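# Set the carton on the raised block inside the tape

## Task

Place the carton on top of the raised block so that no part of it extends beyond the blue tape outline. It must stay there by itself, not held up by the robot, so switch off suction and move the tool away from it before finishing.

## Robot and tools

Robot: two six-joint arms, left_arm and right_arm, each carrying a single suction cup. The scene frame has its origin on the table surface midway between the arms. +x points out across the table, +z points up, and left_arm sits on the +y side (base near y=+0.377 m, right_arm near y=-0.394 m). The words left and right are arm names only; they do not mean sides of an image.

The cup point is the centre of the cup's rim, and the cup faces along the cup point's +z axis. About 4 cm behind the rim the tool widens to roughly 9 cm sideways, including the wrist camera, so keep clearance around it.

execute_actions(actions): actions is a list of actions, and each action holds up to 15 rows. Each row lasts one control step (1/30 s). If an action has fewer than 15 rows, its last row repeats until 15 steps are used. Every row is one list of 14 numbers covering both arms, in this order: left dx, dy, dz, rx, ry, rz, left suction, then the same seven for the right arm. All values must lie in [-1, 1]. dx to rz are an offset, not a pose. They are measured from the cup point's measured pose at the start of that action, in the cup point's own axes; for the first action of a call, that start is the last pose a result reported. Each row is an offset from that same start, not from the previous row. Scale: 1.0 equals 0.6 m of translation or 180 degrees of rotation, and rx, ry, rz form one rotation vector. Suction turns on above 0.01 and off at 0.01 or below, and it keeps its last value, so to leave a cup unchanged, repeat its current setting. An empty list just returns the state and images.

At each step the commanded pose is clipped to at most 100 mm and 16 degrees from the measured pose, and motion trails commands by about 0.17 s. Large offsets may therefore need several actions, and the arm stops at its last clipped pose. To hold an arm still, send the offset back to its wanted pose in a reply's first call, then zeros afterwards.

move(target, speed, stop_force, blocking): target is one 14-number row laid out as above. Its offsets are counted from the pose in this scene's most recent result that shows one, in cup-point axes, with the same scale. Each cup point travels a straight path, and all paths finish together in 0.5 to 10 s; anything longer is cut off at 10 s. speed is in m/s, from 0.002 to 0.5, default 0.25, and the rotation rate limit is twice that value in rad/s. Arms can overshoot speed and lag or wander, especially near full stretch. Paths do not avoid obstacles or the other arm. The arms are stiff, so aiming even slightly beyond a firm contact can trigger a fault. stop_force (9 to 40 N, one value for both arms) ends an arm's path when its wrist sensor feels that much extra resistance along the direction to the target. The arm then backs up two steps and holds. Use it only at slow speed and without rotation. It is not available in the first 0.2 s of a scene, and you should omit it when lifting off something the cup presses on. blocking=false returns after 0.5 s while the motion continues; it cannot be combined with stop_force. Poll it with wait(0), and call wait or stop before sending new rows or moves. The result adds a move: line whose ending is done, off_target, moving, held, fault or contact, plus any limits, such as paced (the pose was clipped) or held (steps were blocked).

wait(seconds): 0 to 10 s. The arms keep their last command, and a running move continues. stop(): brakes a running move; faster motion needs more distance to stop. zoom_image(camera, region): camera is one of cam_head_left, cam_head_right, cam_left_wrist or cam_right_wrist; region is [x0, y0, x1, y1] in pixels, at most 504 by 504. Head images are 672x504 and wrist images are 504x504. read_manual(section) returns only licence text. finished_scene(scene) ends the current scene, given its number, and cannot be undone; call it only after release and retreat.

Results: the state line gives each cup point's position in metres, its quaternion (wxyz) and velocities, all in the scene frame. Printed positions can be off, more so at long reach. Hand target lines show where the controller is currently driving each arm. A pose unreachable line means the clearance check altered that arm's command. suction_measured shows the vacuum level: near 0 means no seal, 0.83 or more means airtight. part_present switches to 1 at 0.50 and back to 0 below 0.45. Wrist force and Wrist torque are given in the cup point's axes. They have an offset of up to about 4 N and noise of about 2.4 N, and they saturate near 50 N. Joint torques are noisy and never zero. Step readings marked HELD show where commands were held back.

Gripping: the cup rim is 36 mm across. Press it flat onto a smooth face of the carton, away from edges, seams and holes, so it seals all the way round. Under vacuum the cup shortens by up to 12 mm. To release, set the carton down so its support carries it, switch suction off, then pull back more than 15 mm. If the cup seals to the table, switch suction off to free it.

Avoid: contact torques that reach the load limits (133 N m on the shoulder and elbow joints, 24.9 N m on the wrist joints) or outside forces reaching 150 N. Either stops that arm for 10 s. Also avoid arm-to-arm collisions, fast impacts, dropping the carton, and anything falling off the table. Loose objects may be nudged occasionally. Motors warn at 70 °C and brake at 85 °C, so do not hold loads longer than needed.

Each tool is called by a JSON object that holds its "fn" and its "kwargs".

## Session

{"fn": "execute_actions", "kwargs": {"actions": []}}

Scene clock: 0.00 s.
left_arm: end_effector_position=(+0.4292, +0.3537, +0.4091) suction_measured=0.01 part_present=0 end_effector_quat_wxyz=(+0.000, +0.029, +1.000, +0.000) end_effector_velocity=(-0.000, -0.000, +0.000) end_effector_angular_velocity=(+0.000, -0.000, +0.000) | right_arm: end_effector_position=(+0.4459, -0.3778, +0.4086) suction_measured=0.00 part_present=0 end_effector_quat_wxyz=(-0.001, -0.018, +1.000, +0.001) end_effector_velocity=(+0.000, +0.001, +0.000) end_effector_angular_velocity=(+0.000, -0.002, +0.001)
Joint positions: left_arm=[-0.316 -1.746  1.518 -1.343 -1.57   1.256] | right_arm=[ 3.457 -1.397 -1.518 -1.799  1.573  1.886]
Joint velocities: left_arm=[-0. -0. -0. -0.  0. -0.] | right_arm=[ 0.001  0.     0.001  0.001 -0.001 -0.   ]
Joint torques (N m, as the arm reports them, + toward a larger angle): no reading
Wrist force (N, on the end effector, along its own x y z axes, offset not removed): no reading
Wrist torque (N m, same axes, about the end effector's origin, offset not removed): no reading
Hand target (left_arm): +0.429, +0.354, +0.409; +0.000, +0.029, +1.000, +0.000
Hand target (right_arm): +0.446, -0.378, +0.409; -0.001, -0.018, +1.000, +0.001
camera_calibration (this result's frames):
cam_left_wrist: T_world_to_cam=[[-0.08807, -0.995758, 0.0266442, 0.379921], [-0.880358, 0.0903227, 0.46563, 0.175755], [-0.466061, 0.0175516, -0.884578, 0.6164], [0, 0, 0, 1]] pos_world=[0.475468, 0.351616, 0.453294]
cam_right_wrist: T_world_to_cam=[[0.0823578, -0.996334, -0.0231633, -0.405033], [-0.890034, -0.0839884, 0.448091, 0.204634], [-0.448393, -0.0162876, -0.893688, 0.623907], [0, 0, 0, 1]] pos_world=[0.495245, -0.376199, 0.456501]

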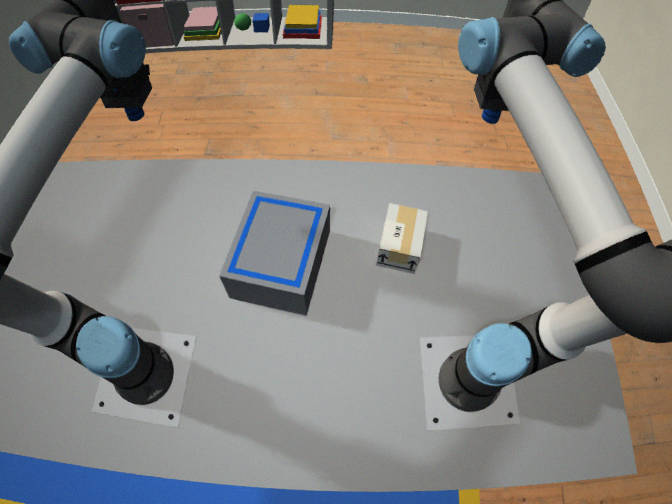

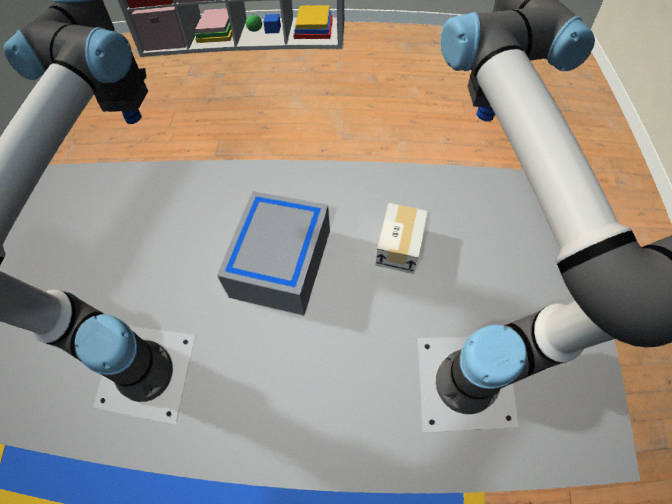

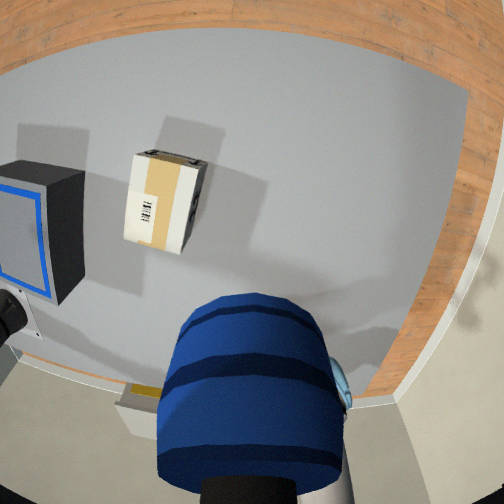

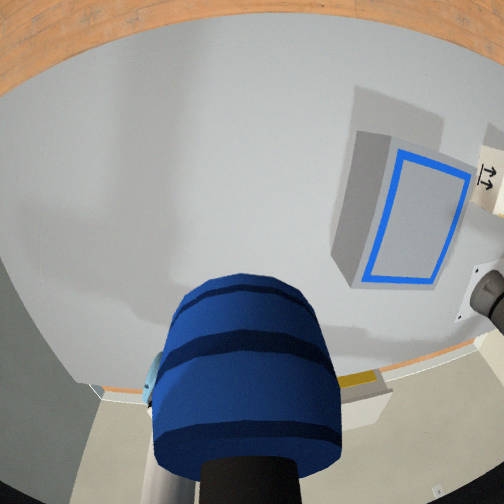

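{"fn": "zoom_image", "kwargs": {"camera": "cam_head_left", "region": [210, 180, 450, 330]}}

Region (210, 180, 450, 330) of cam_head_left's 672x504 image, scaled by 2.100, with more detail than that image has; it fills the top 315 rows of this view, and the rest is white.

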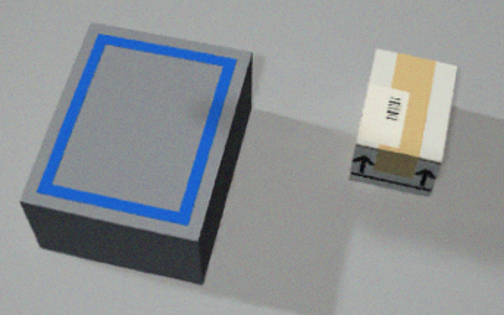

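{"fn": "move", "kwargs": {"target": [0,0,0,0,0,0,0,0.1,0.2353,0.465,0,0,0,0], "speed": 0.35}}

Scene clock: 15.77 s.
left_arm: end_effector_position=(+0.4292, +0.3537, +0.4091) suction_measured=0.01 part_present=0 end_effector_quat_wxyz=(+0.000, +0.029, +1.000, +0.000) end_effector_velocity=(-0.000, +0.000, +0.000) end_effector_angular_velocity=(-0.000, +0.000, +0.000) | right_arm: end_effector_position=(+0.3803, -0.2392, +0.1299) suction_measured=0.00 part_present=0 end_effector_quat_wxyz=(-0.001, -0.018, +1.000, +0.000) end_effector_velocity=(+0.000, +0.002, -0.002) end_effector_angular_velocity=(+0.001, -0.002, -0.001)
Joint positions: left_arm=[-0.316 -1.746  1.518 -1.343 -1.57   1.256] | right_arm=[ 3.85  -1.405 -2.245 -1.063  1.573  2.279]
Joint velocities: left_arm=[ 0. -0. -0.  0. -0. -0.] | right_arm=[ 0.003 -0.005 -0.003  0.01  -0.     0.003]
Joint torques (N m, as the arm reports them, + toward a larger angle): left_arm=[  0.86 -16.32 -25.79  -2.42   0.    -0.29] | right_arm=[10.61  7.95 15.64  4.32 -2.46  2.61]
Wrist force (N, on the end effector, along its own x y z axes, offset not removed): left_arm=[2.5 3.5 3.3] | right_arm=[1.8 -4.8 -0.5]
Wrist torque (N m, same axes, about the end effector's origin, offset not removed): left_arm=[0.41 -0.51 0.11] | right_arm=[-0.84 -0.13 -0.03]
Hand target (left_arm): +0.429, +0.354, +0.409; +0.000, +0.029, +1.000, +0.000
Hand target (right_arm): +0.380, -0.239, +0.130; -0.001, -0.018, +1.000, +0.000
Off the commanded pose (left_arm): 0.000 m, 0 deg.
Off the commanded pose (right_arm): 0.001 m, 0 deg.
move: done
camera_calibration (this result's frames):
cam_left_wrist: T_world_to_cam=[[-0.0880698, -0.995758, 0.0266445, 0.379921], [-0.880358, 0.0903226, 0.46563, 0.175755], [-0.466061, 0.0175513, -0.884578, 0.6164], [0, 0, 0, 1]] pos_world=[0.475468, 0.351616, 0.453294]
cam_right_wrist: T_world_to_cam=[[0.0824064, -0.996347, -0.0224108, -0.268109], [-0.889744, -0.0836825, 0.448723, 0.282723], [-0.448959, -0.0170378, -0.89339, 0.347722], [0, 0, 0, 1]] pos_world=[0.429759, -0.237546, 0.177779]

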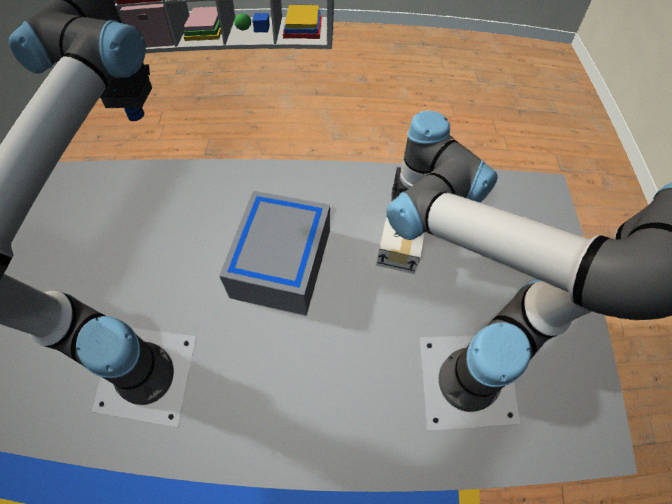

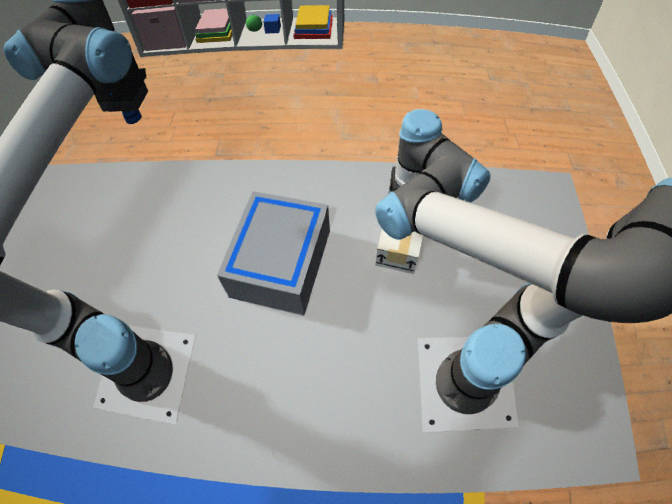

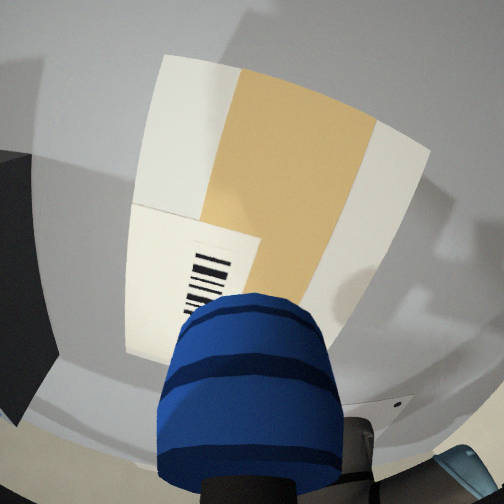

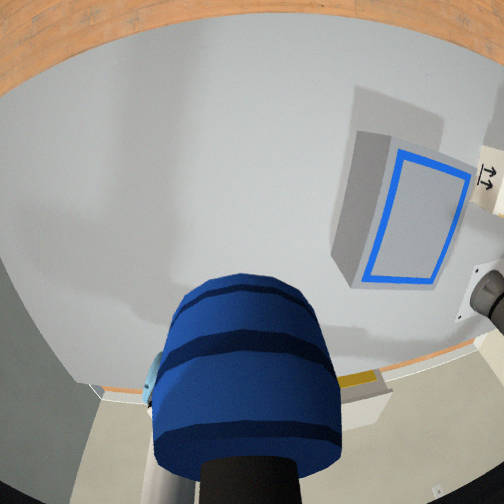

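{"fn": "move", "kwargs": {"target": [0,0,0,0,0,0,0,0,0,0.0767,0,0,0,1], "speed": 0.04, "stop_force": 12}}

Scene clock: 20.60 s.
left_arm: end_effector_position=(+0.4292, +0.3537, +0.4091) suction_measured=0.01 part_present=0 end_effector_quat_wxyz=(+0.000, +0.029, +1.000, +0.000) end_effector_velocity=(+0.000, +0.000, -0.000) end_effector_angular_velocity=(-0.000, -0.000, +0.000) | right_arm: end_effector_position=(+0.3803, -0.2393, +0.0843) suction_measured=0.90 part_present=1 end_effector_quat_wxyz=(-0.001, -0.018, +1.000, +0.000) end_effector_velocity=(+0.000, +0.001, -0.002) end_effector_angular_velocity=(+0.001, -0.001, +0.001)
Joint positions: left_arm=[-0.316 -1.746  1.518 -1.343 -1.57   1.256] | right_arm=[ 3.85  -1.484 -2.319 -0.911  1.573  2.279]
Joint velocities: left_arm=[ 0.  0.  0. -0. -0. -0.] | right_arm=[ 0.    -0.006 -0.003  0.01   0.    -0.   ]
Joint torques (N m, as the arm reports them, + toward a larger angle): left_arm=[  0.82 -15.67 -25.8   -2.21   0.19   0.09] | right_arm=[-10.2   10.08  15.74   5.02   2.26  -2.67]
Wrist force (N, on the end effector, along its own x y z axes, offset not removed): left_arm=[1.5 -0.1 -2.7] | right_arm=[4.2 -0.5 3.1]
Wrist torque (N m, same axes, about the end effector's origin, offset not removed): left_arm=[0.00 -0.30 -0.23] | right_arm=[-0.39 -0.47 -0.09]
Hand target (left_arm): +0.429, +0.354, +0.409; +0.000, +0.029, +1.000, +0.000
Hand target (right_arm): +0.380, -0.239, +0.084; -0.001, -0.018, +1.000, +0.000
Off the commanded pose (left_arm): 0.000 m, 0 deg.
Off the commanded pose (right_arm): 0.000 m, 0 deg.
move: done
camera_calibration (this result's frames):
cam_left_wrist: T_world_to_cam=[[-0.0880697, -0.995758, 0.0266443, 0.379921], [-0.880358, 0.0903224, 0.46563, 0.175755], [-0.466061, 0.0175513, -0.884578, 0.6164], [0, 0, 0, 1]] pos_world=[0.475468, 0.351616, 0.453294]
cam_right_wrist: T_world_to_cam=[[0.0824094, -0.996348, -0.022342, -0.269186], [-0.889708, -0.0836529, 0.4488, 0.303124], [-0.44903, -0.0171075, -0.893353, 0.306893], [0, 0, 0, 1]] pos_world=[0.42968, -0.237595, 0.132108]

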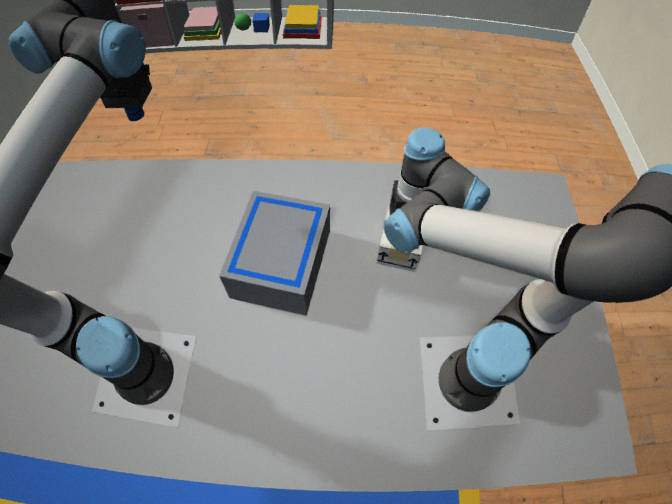

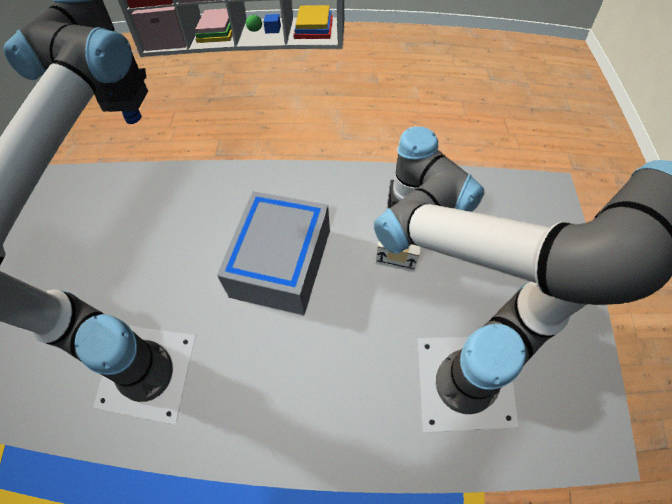

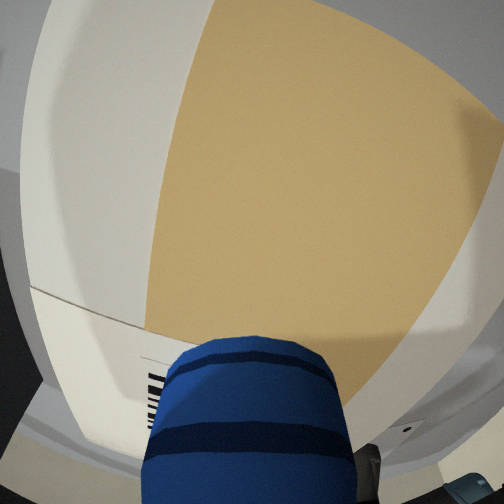

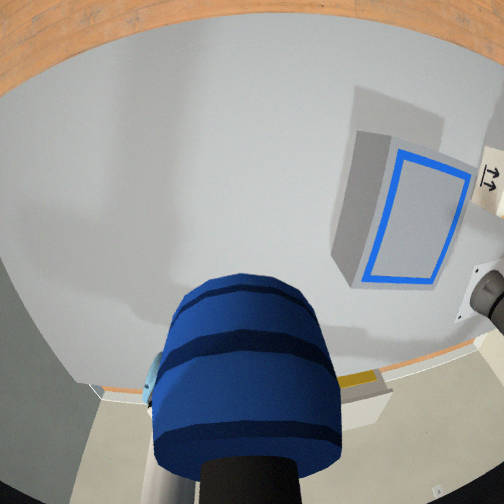

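{"fn": "move", "kwargs": {"target": [0,0,0,0,0,0,0,0.02,0.13,-0.242,0,0,0,1], "speed": 0.25}}

{"fn": "move", "kwargs": {"target": [0,0,0,0,0,0,0,0.0575,0.3828,0.028,0,0,-0.006,1], "speed": 0.25}}

{"fn": "zoom_image", "kwargs": {"camera": "cam_head_left", "region": [190, 150, 410, 330]}}

Scene clock: 26.03 s.
left_arm: end_effector_position=(+0.4292, +0.3537, +0.4091) suction_measured=0.01 part_present=0 end_effector_quat_wxyz=(+0.000, +0.029, +1.000, +0.000) end_effector_velocity=(+0.000, +0.000, +0.000) end_effector_angular_velocity=(+0.001, -0.001, -0.001) | right_arm: end_effector_position=(+0.3656, -0.1619, +0.2291) suction_measured=0.94 part_present=1 end_effector_quat_wxyz=(-0.001, -0.018, +1.000, +0.000) end_effector_velocity=(+0.000, +0.001, +0.003) end_effector_angular_velocity=(-0.003, +0.001, -0.001)
Joint positions: left_arm=[-0.316 -1.746  1.518 -1.343 -1.57   1.256] | right_arm=[ 4.015 -1.371 -2.    -1.342  1.573  2.444]
Joint velocities: left_arm=[-0.    -0.     0.    -0.     0.001  0.001] | right_arm=[ 0.003 -0.002  0.009 -0.01  -0.002  0.004]
Joint torques (N m, as the arm reports them, + toward a larger angle): left_arm=[  1.3  -16.07 -25.66  -2.23   0.16   0.21] | right_arm=[10.81 10.88 34.21  1.27 -2.46  2.61]
Wrist force (N, on the end effector, along its own x y z axes, offset not removed): left_arm=[1.3 -0.7 2.2] | right_arm=[-1.5 -0.6 4.1]
Wrist torque (N m, same axes, about the end effector's origin, offset not removed): left_arm=[-0.15 -0.22 -0.22] | right_arm=[-0.33 0.39 0.11]
Hand target (left_arm): +0.429, +0.354, +0.409; +0.000, +0.029, +1.000, +0.000
Hand target (right_arm): +0.366, -0.162, +0.229; -0.001, -0.018, +1.000, +0.000
Off the commanded pose (left_arm): 0.000 m, 0 deg.
Off the commanded pose (right_arm): 0.000 m, 0 deg.
move: done
camera_calibration (this result's frames):
cam_left_wrist: T_world_to_cam=[[-0.0880698, -0.995758, 0.0266444, 0.379921], [-0.880358, 0.0903225, 0.46563, 0.175755], [-0.466061, 0.0175513, -0.884578, 0.6164], [0, 0, 0, 1]] pos_world=[0.475468, 0.351616, 0.453294]
cam_right_wrist: T_world_to_cam=[[0.0824696, -0.996344, -0.0223188, -0.187649], [-0.889767, -0.0836987, 0.448675, 0.231561], [-0.448902, -0.0171436, -0.893416, 0.431003], [0, 0, 0, 1]] pos_world=[0.414989, -0.160192, 0.276982]

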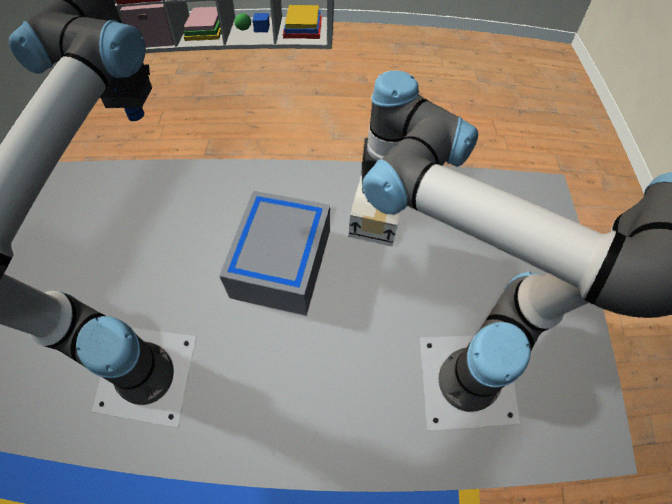

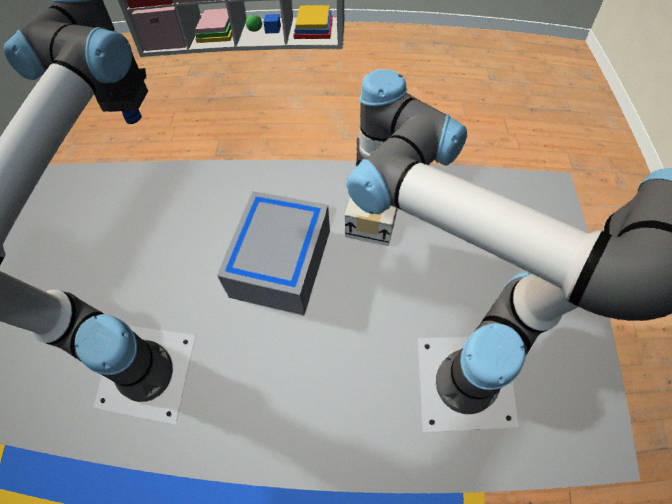

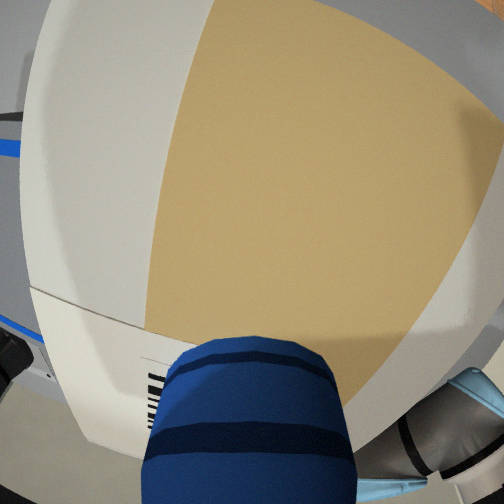

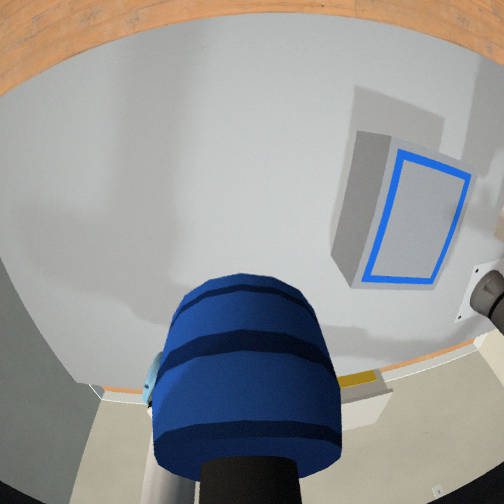

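Scene clock: 27.67 s.
left_arm: end_effector_position=(+0.4292, +0.3537, +0.4091) suction_measured=0.01 part_present=0 end_effector_quat_wxyz=(+0.000, +0.029, +1.000, +0.000) end_effector_velocity=(-0.000, +0.000, +0.000) end_effector_angular_velocity=(-0.001, +0.000, +0.001) | right_arm: end_effector_position=(+0.3227, +0.0660, +0.2122) suction_measured=0.94 part_present=1 end_effector_quat_wxyz=(-0.001, -0.028, +1.000, -0.000) end_effector_velocity=(-0.000, +0.003, -0.000) end_effector_angular_velocity=(-0.001, +0.000, +0.000)
Joint positions: left_arm=[-0.316 -1.746  1.518 -1.343 -1.57   1.256] | right_arm=[ 4.332 -1.713 -1.714 -1.287  1.573  2.742]
Joint velocities: left_arm=[ 0.001 -0.     0.    -0.    -0.001 -0.   ] | right_arm=[ 0.002 -0.006  0.007 -0.003 -0.     0.002]
Joint torques (N m, as the arm reports them, + toward a larger angle): left_arm=[  1.81 -16.48 -25.88  -2.33   0.15  -0.07] | right_arm=[10.14 25.83 33.69  1.29 -2.49  2.74]
Wrist force (N, on the end effector, along its own x y z axes, offset not removed): left_arm=[1.7 -2.1 -1.3] | right_arm=[-0.8 -2.8 4.6]
Wrist torque (N m, same axes, about the end effector's origin, offset not removed): left_arm=[-0.22 -0.10 -0.03] | right_arm=[-0.70 0.34 -0.02]
Hand target (left_arm): +0.429, +0.354, +0.409; +0.000, +0.029, +1.000, +0.000
Hand target (right_arm): +0.323, +0.066, +0.212; -0.001, -0.028, +1.000, -0.000
Off the commanded pose (left_arm): 0.000 m, 0 deg.
Off the commanded pose (right_arm): 0.001 m, 0 deg.
move: done
camera_calibration (this result's frames):
cam_left_wrist: T_world_to_cam=[[-0.0880699, -0.995758, 0.0266446, 0.379921], [-0.880358, 0.0903228, 0.46563, 0.175755], [-0.466061, 0.0175512, -0.884578, 0.6164], [0, 0, 0, 1]] pos_world=[0.475468, 0.351616, 0.453294]
cam_right_wrist: T_world_to_cam=[[0.101234, -0.994624, -0.0217901, 0.0362488], [-0.888075, -0.100218, 0.448642, 0.220609], [-0.448414, -0.0260666, -0.893446, 0.400979], [0, 0, 0, 1]] pos_world=[0.372052, 0.0686151, 0.260069]

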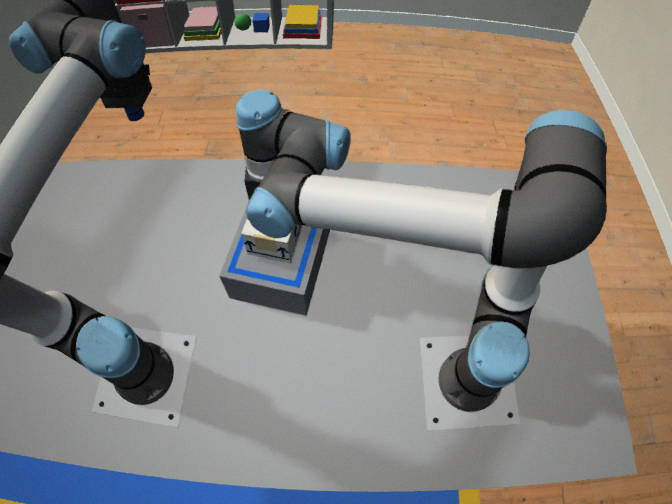

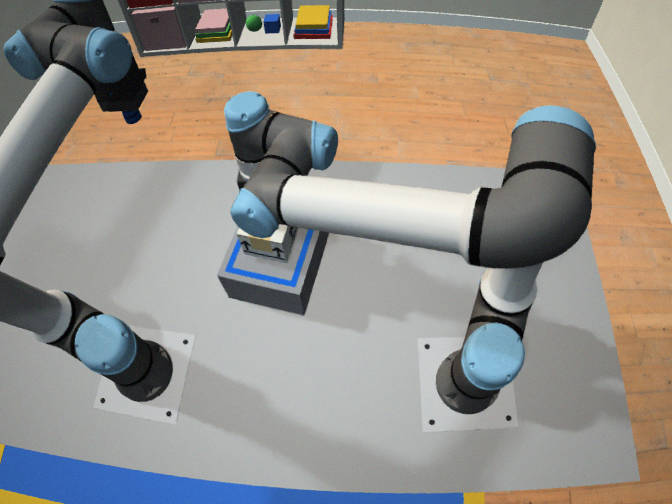

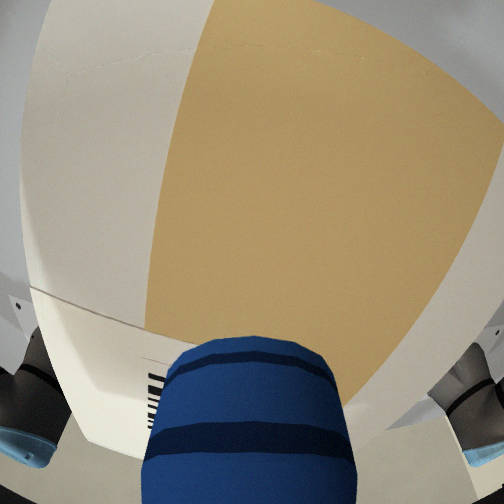

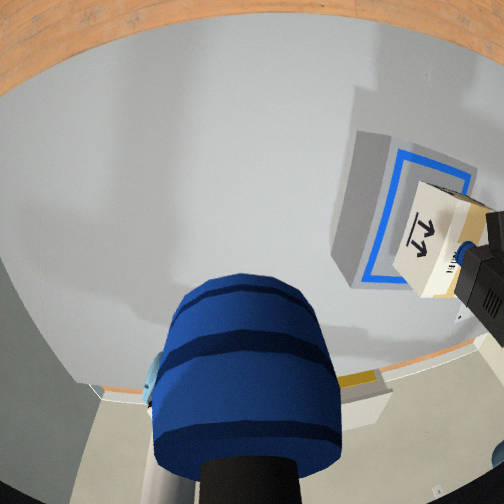

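Region (190, 150, 410, 330) of cam_head_left's 672x504 image, scaled by 2.291, with more detail than that image has; it fills the top 412 rows of this view, and the rest is white.

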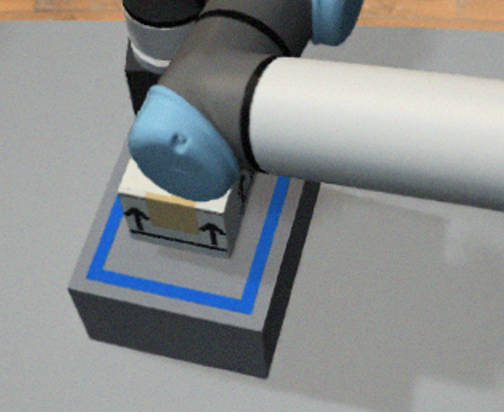

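{"fn": "move", "kwargs": {"target": [0,0,0,0,0,0,0,0,0,0.045,0,0,0,1], "speed": 0.008, "stop_force": 9}}

Scene clock: 31.83 s.
left_arm: end_effector_position=(+0.4292, +0.3537, +0.4091) suction_measured=0.01 part_present=0 end_effector_quat_wxyz=(+0.000, +0.029, +1.000, +0.000) end_effector_velocity=(+0.000, -0.000, +0.000) end_effector_angular_velocity=(-0.000, -0.000, -0.000) | right_arm: end_effector_position=(+0.3227, +0.0661, +0.1933) suction_measured=0.94 part_present=1 end_effector_quat_wxyz=(-0.001, -0.028, +1.000, -0.000) end_effector_velocity=(-0.001, -0.000, +0.001) end_effector_angular_velocity=(-0.004, +0.002, +0.002)
Joint positions: left_arm=[-0.316 -1.746  1.518 -1.343 -1.57   1.256] | right_arm=[ 4.332 -1.727 -1.748 -1.238  1.573  2.742]
Joint velocities: left_arm=[ 0.     0.    -0.    -0.001 -0.     0.   ] | right_arm=[ 0.002  0.     0.004 -0.009  0.001  0.   ]
Joint torques (N m, as the arm reports them, + toward a larger angle): left_arm=[  2.5  -15.25 -26.11  -2.38  -0.08   0.11] | right_arm=[-7.45 21.67 19.6  -0.02 -2.1  -2.55]
Wrist force (N, on the end effector, along its own x y z axes, offset not removed): left_arm=[-0.7 0.6 1.6] | right_arm=[6.6 -11.7 -31.0]
Wrist torque (N m, same axes, about the end effector's origin, offset not removed): left_arm=[-0.01 0.05 -0.09] | right_arm=[-0.57 -0.14 0.15]
Hand target (left_arm): +0.429, +0.354, +0.409; +0.000, +0.029, +1.000, +0.000
Hand target (right_arm): +0.323, +0.066, +0.194; -0.001, -0.028, +1.000, -0.000
Off the commanded pose (left_arm): 0.000 m, 0 deg.
Off the commanded pose (right_arm): 0.008 m, 0 deg.
move: contact (right_arm)
camera_calibration (this result's frames):
cam_left_wrist: T_world_to_cam=[[-0.0880698, -0.995758, 0.0266445, 0.379921], [-0.880358, 0.0903226, 0.46563, 0.175755], [-0.466061, 0.0175513, -0.884578, 0.6164], [0, 0, 0, 1]] pos_world=[0.475468, 0.351616, 0.453294]
cam_right_wrist: T_world_to_cam=[[0.101217, -0.994623, -0.0219361, 0.0359805], [-0.888104, -0.10027, 0.448573, 0.229132], [-0.44836, -0.0259217, -0.893477, 0.384097], [0, 0, 0, 1]] pos_world=[0.372066, 0.0687186, 0.241189]

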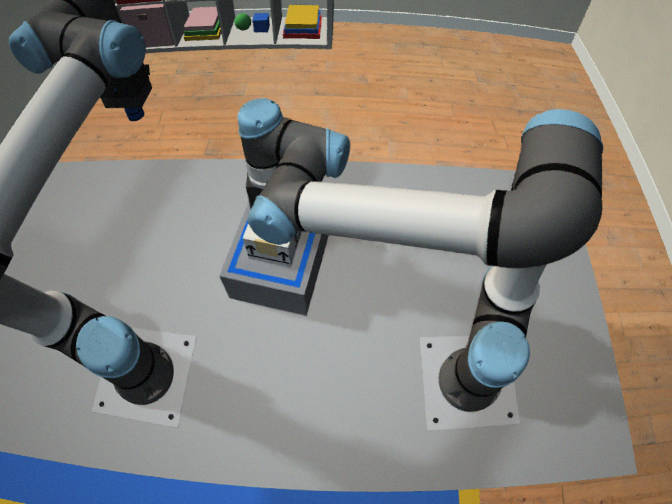

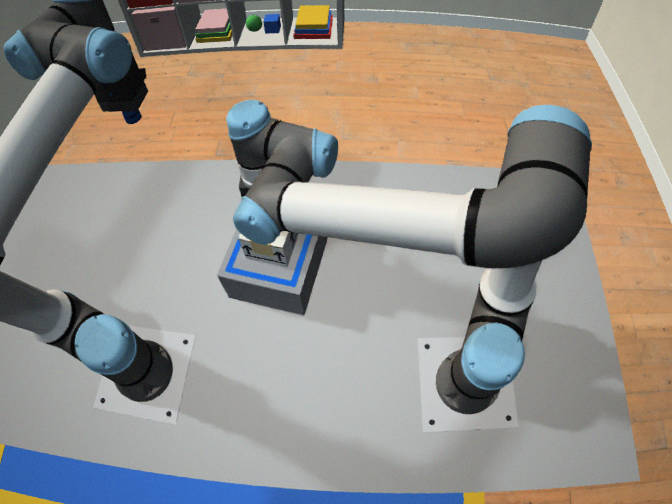

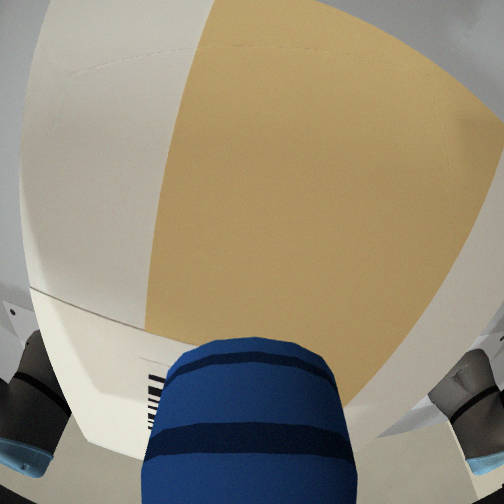

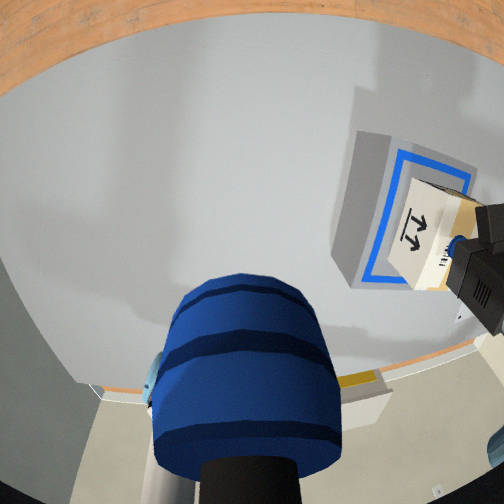

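{"fn": "execute_actions", "kwargs": {"actions": [[[0,0,0,0,0,0,0,0,0,-0.001,0,0,0,0]]]}}

{"fn": "move", "kwargs": {"target": [0,0,0,0,0,0,0,0,0,-0.3,0,0,0,0], "speed": 0.3}}

Scene clock: 34.60 s.
left_arm: end_effector_position=(+0.4292, +0.3537, +0.4091) suction_measured=0.01 part_present=0 end_effector_quat_wxyz=(+0.000, +0.029, +1.000, +0.000) end_effector_velocity=(-0.000, +0.000, -0.000) end_effector_angular_velocity=(+0.000, +0.001, -0.001) | right_arm: end_effector_position=(+0.3227, +0.0661, +0.1939) suction_measured=0.00 part_present=0 end_effector_quat_wxyz=(-0.001, -0.028, +1.000, +0.000) end_effector_velocity=(-0.001, +0.000, -0.000) end_effector_angular_velocity=(-0.001, +0.000, +0.001)
Joint positions: left_arm=[-0.316 -1.746  1.518 -1.343 -1.57   1.256] | right_arm=[ 4.332 -1.726 -1.747 -1.24   1.573  2.742]
Joint velocities: left_arm=[ 0.     0.     0.     0.    -0.     0.001] | right_arm=[ 0.001  0.    -0.    -0.001 -0.     0.   ]
Joint torques (N m, as the arm reports them, + toward a larger angle): left_arm=[  0.98 -16.68 -25.67  -2.73   0.16   0.16] | right_arm=[ 6.02 29.58 22.22 -1.09 -2.06 -1.79]
Wrist force (N, on the end effector, along its own x y z axes, offset not removed): left_arm=[0.5 0.6 0.5] | right_arm=[-1.9 -3.9 -19.8]
Wrist torque (N m, same axes, about the end effector's origin, offset not removed): left_arm=[0.09 0.02 -0.12] | right_arm=[-0.78 0.54 -0.01]
Hand target (left_arm): +0.429, +0.354, +0.409; +0.000, +0.029, +1.000, +0.000
Hand target (right_arm): +0.323, +0.066, +0.194; -0.001, -0.028, +1.000, -0.000
Off the commanded pose (left_arm): 0.000 m, 0 deg.
Off the commanded pose (right_arm): 0.000 m, 0 deg.
Step readings (end_effector_position):
0: left_arm (+0.4292, +0.3537, +0.4091) | right_arm (+0.3227, +0.0661, +0.1937)
1: left_arm (+0.4292, +0.3537, +0.4091) | right_arm (+0.3227, +0.0661, +0.1937)
2: left_arm (+0.4292, +0.3537, +0.4091) | right_arm (+0.3227, +0.0661, +0.1938)
4: left_arm (+0.4292, +0.3537, +0.4091) | right_arm (+0.3227, +0.0662, +0.1939)
8: left_arm (+0.4292, +0.3537, +0.4091) | right_arm (+0.3227, +0.0661, +0.1939)
15: end_effector_position above
camera_calibration (this result's frames):
cam_left_wrist: T_world_to_cam=[[-0.0880699, -0.995758, 0.0266444, 0.379921], [-0.880358, 0.0903226, 0.46563, 0.175755], [-0.466061, 0.0175513, -0.884578, 0.6164], [0, 0, 0, 1]] pos_world=[0.475468, 0.351616, 0.453294]
cam_right_wrist: T_world_to_cam=[[0.101217, -0.994622, -0.0219706, 0.0360048], [-0.888109, -0.100286, 0.448558, 0.228866], [-0.448349, -0.0258895, -0.893484, 0.38464], [0, 0, 0, 1]] pos_world=[0.372067, 0.0687214, 0.241801]

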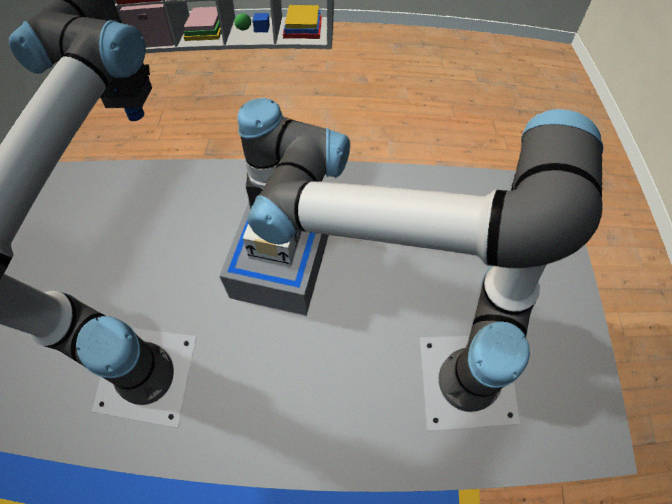

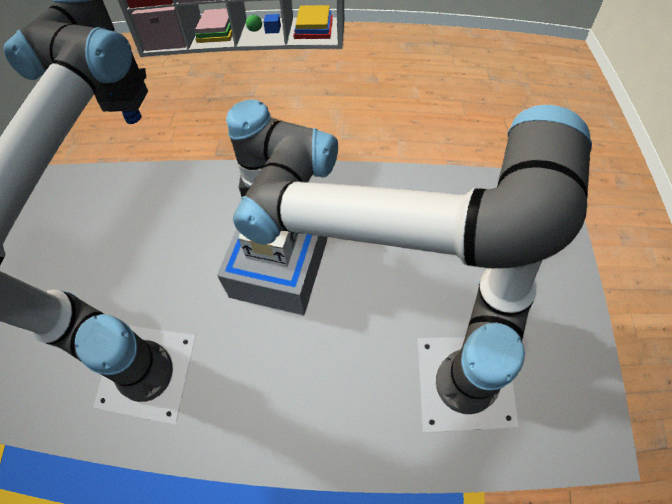

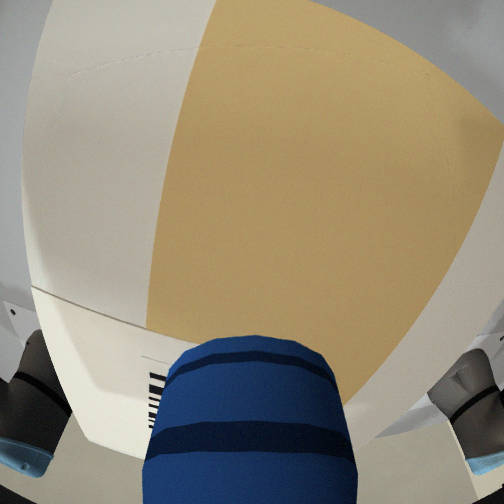

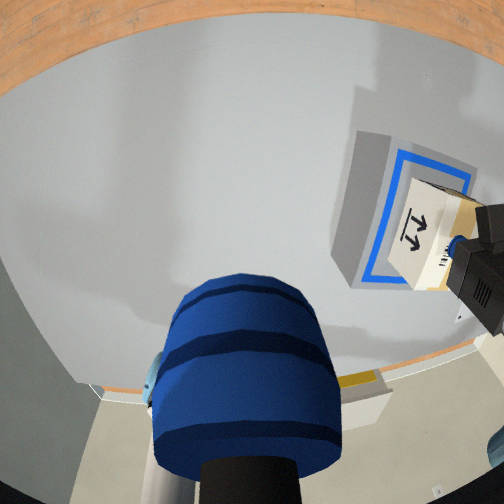

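Scene clock: 35.93 s.
left_arm: end_effector_position=(+0.4292, +0.3537, +0.4091) suction_measured=0.01 part_present=0 end_effector_quat_wxyz=(+0.000, +0.029, +1.000, +0.000) end_effector_velocity=(+0.000, +0.000, -0.000) end_effector_angular_velocity=(-0.000, +0.001, +0.001) | right_arm: end_effector_position=(+0.3227, +0.0661, +0.3736) suction_measured=0.00 part_present=0 end_effector_quat_wxyz=(-0.001, -0.028, +1.000, +0.000) end_effector_velocity=(+0.001, +0.000, +0.003) end_effector_angular_velocity=(-0.003, -0.000, -0.001)
Joint positions: left_arm=[-0.316 -1.746  1.518 -1.343 -1.57   1.256] | right_arm=[ 4.332 -1.683 -1.333 -1.697  1.573  2.742]
Joint velocities: left_arm=[ 0.001  0.     0.     0.    -0.     0.   ] | right_arm=[-0.001 -0.004  0.013 -0.011 -0.001 -0.   ]
Joint torques (N m, as the arm reports them, + toward a larger angle): left_arm=[  0.82 -15.06 -25.16  -2.5    0.12  -0.06] | right_arm=[ 0.82 21.94 31.09  0.73  2.48  0.68]
Wrist force (N, on the end effector, along its own x y z axes, offset not removed): left_arm=[-1.0 -2.4 1.2] | right_arm=[-1.3 2.3 -1.6]
Wrist torque (N m, same axes, about the end effector's origin, offset not removed): left_arm=[-0.39 0.17 -0.03] | right_arm=[0.23 0.30 0.03]
Hand target (left_arm): +0.429, +0.354, +0.409; +0.000, +0.029, +1.000, +0.000
Hand target (right_arm): +0.323, +0.066, +0.374; -0.001, -0.028, +1.000, +0.000
Off the commanded pose (left_arm): 0.000 m, 0 deg.
Off the commanded pose (right_arm): 0.000 m, 0 deg.
move: done
camera_calibration (this result's frames):
cam_left_wrist: T_world_to_cam=[[-0.0880698, -0.995758, 0.0266445, 0.379921], [-0.880358, 0.0903226, 0.46563, 0.175755], [-0.466061, 0.0175512, -0.884578, 0.6164], [0, 0, 0, 1]] pos_world=[0.475468, 0.351616, 0.453294]
cam_right_wrist: T_world_to_cam=[[0.101196, -0.994616, -0.0223251, 0.040137], [-0.888193, -0.100432, 0.44836, 0.148401], [-0.448188, -0.0255431, -0.893574, 0.545143], [0, 0, 0, 1]] pos_world=[0.372073, 0.0687497, 0.421485]

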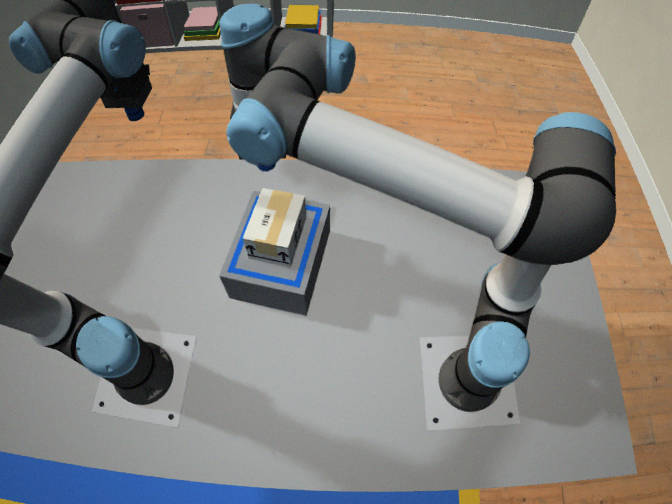

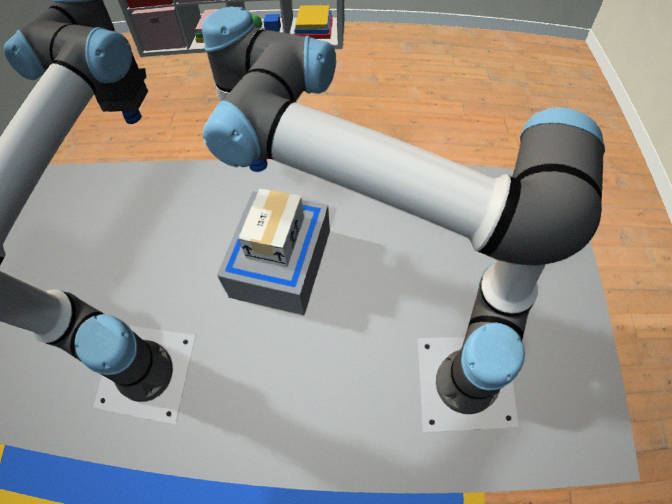

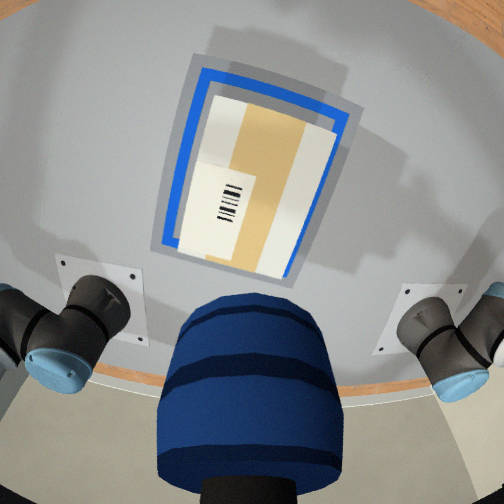

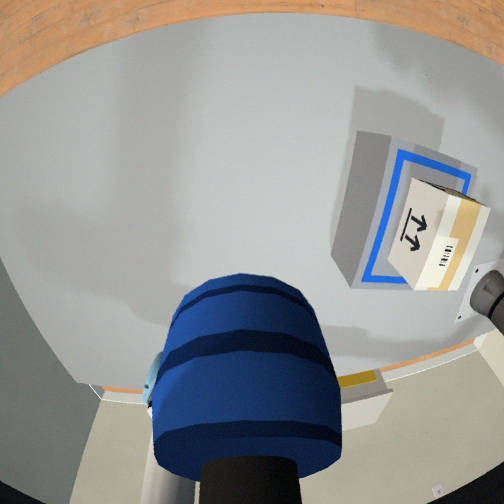

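{"fn": "finished_scene", "kwargs": {"scene": 2}}

The scene is finished: the task was done.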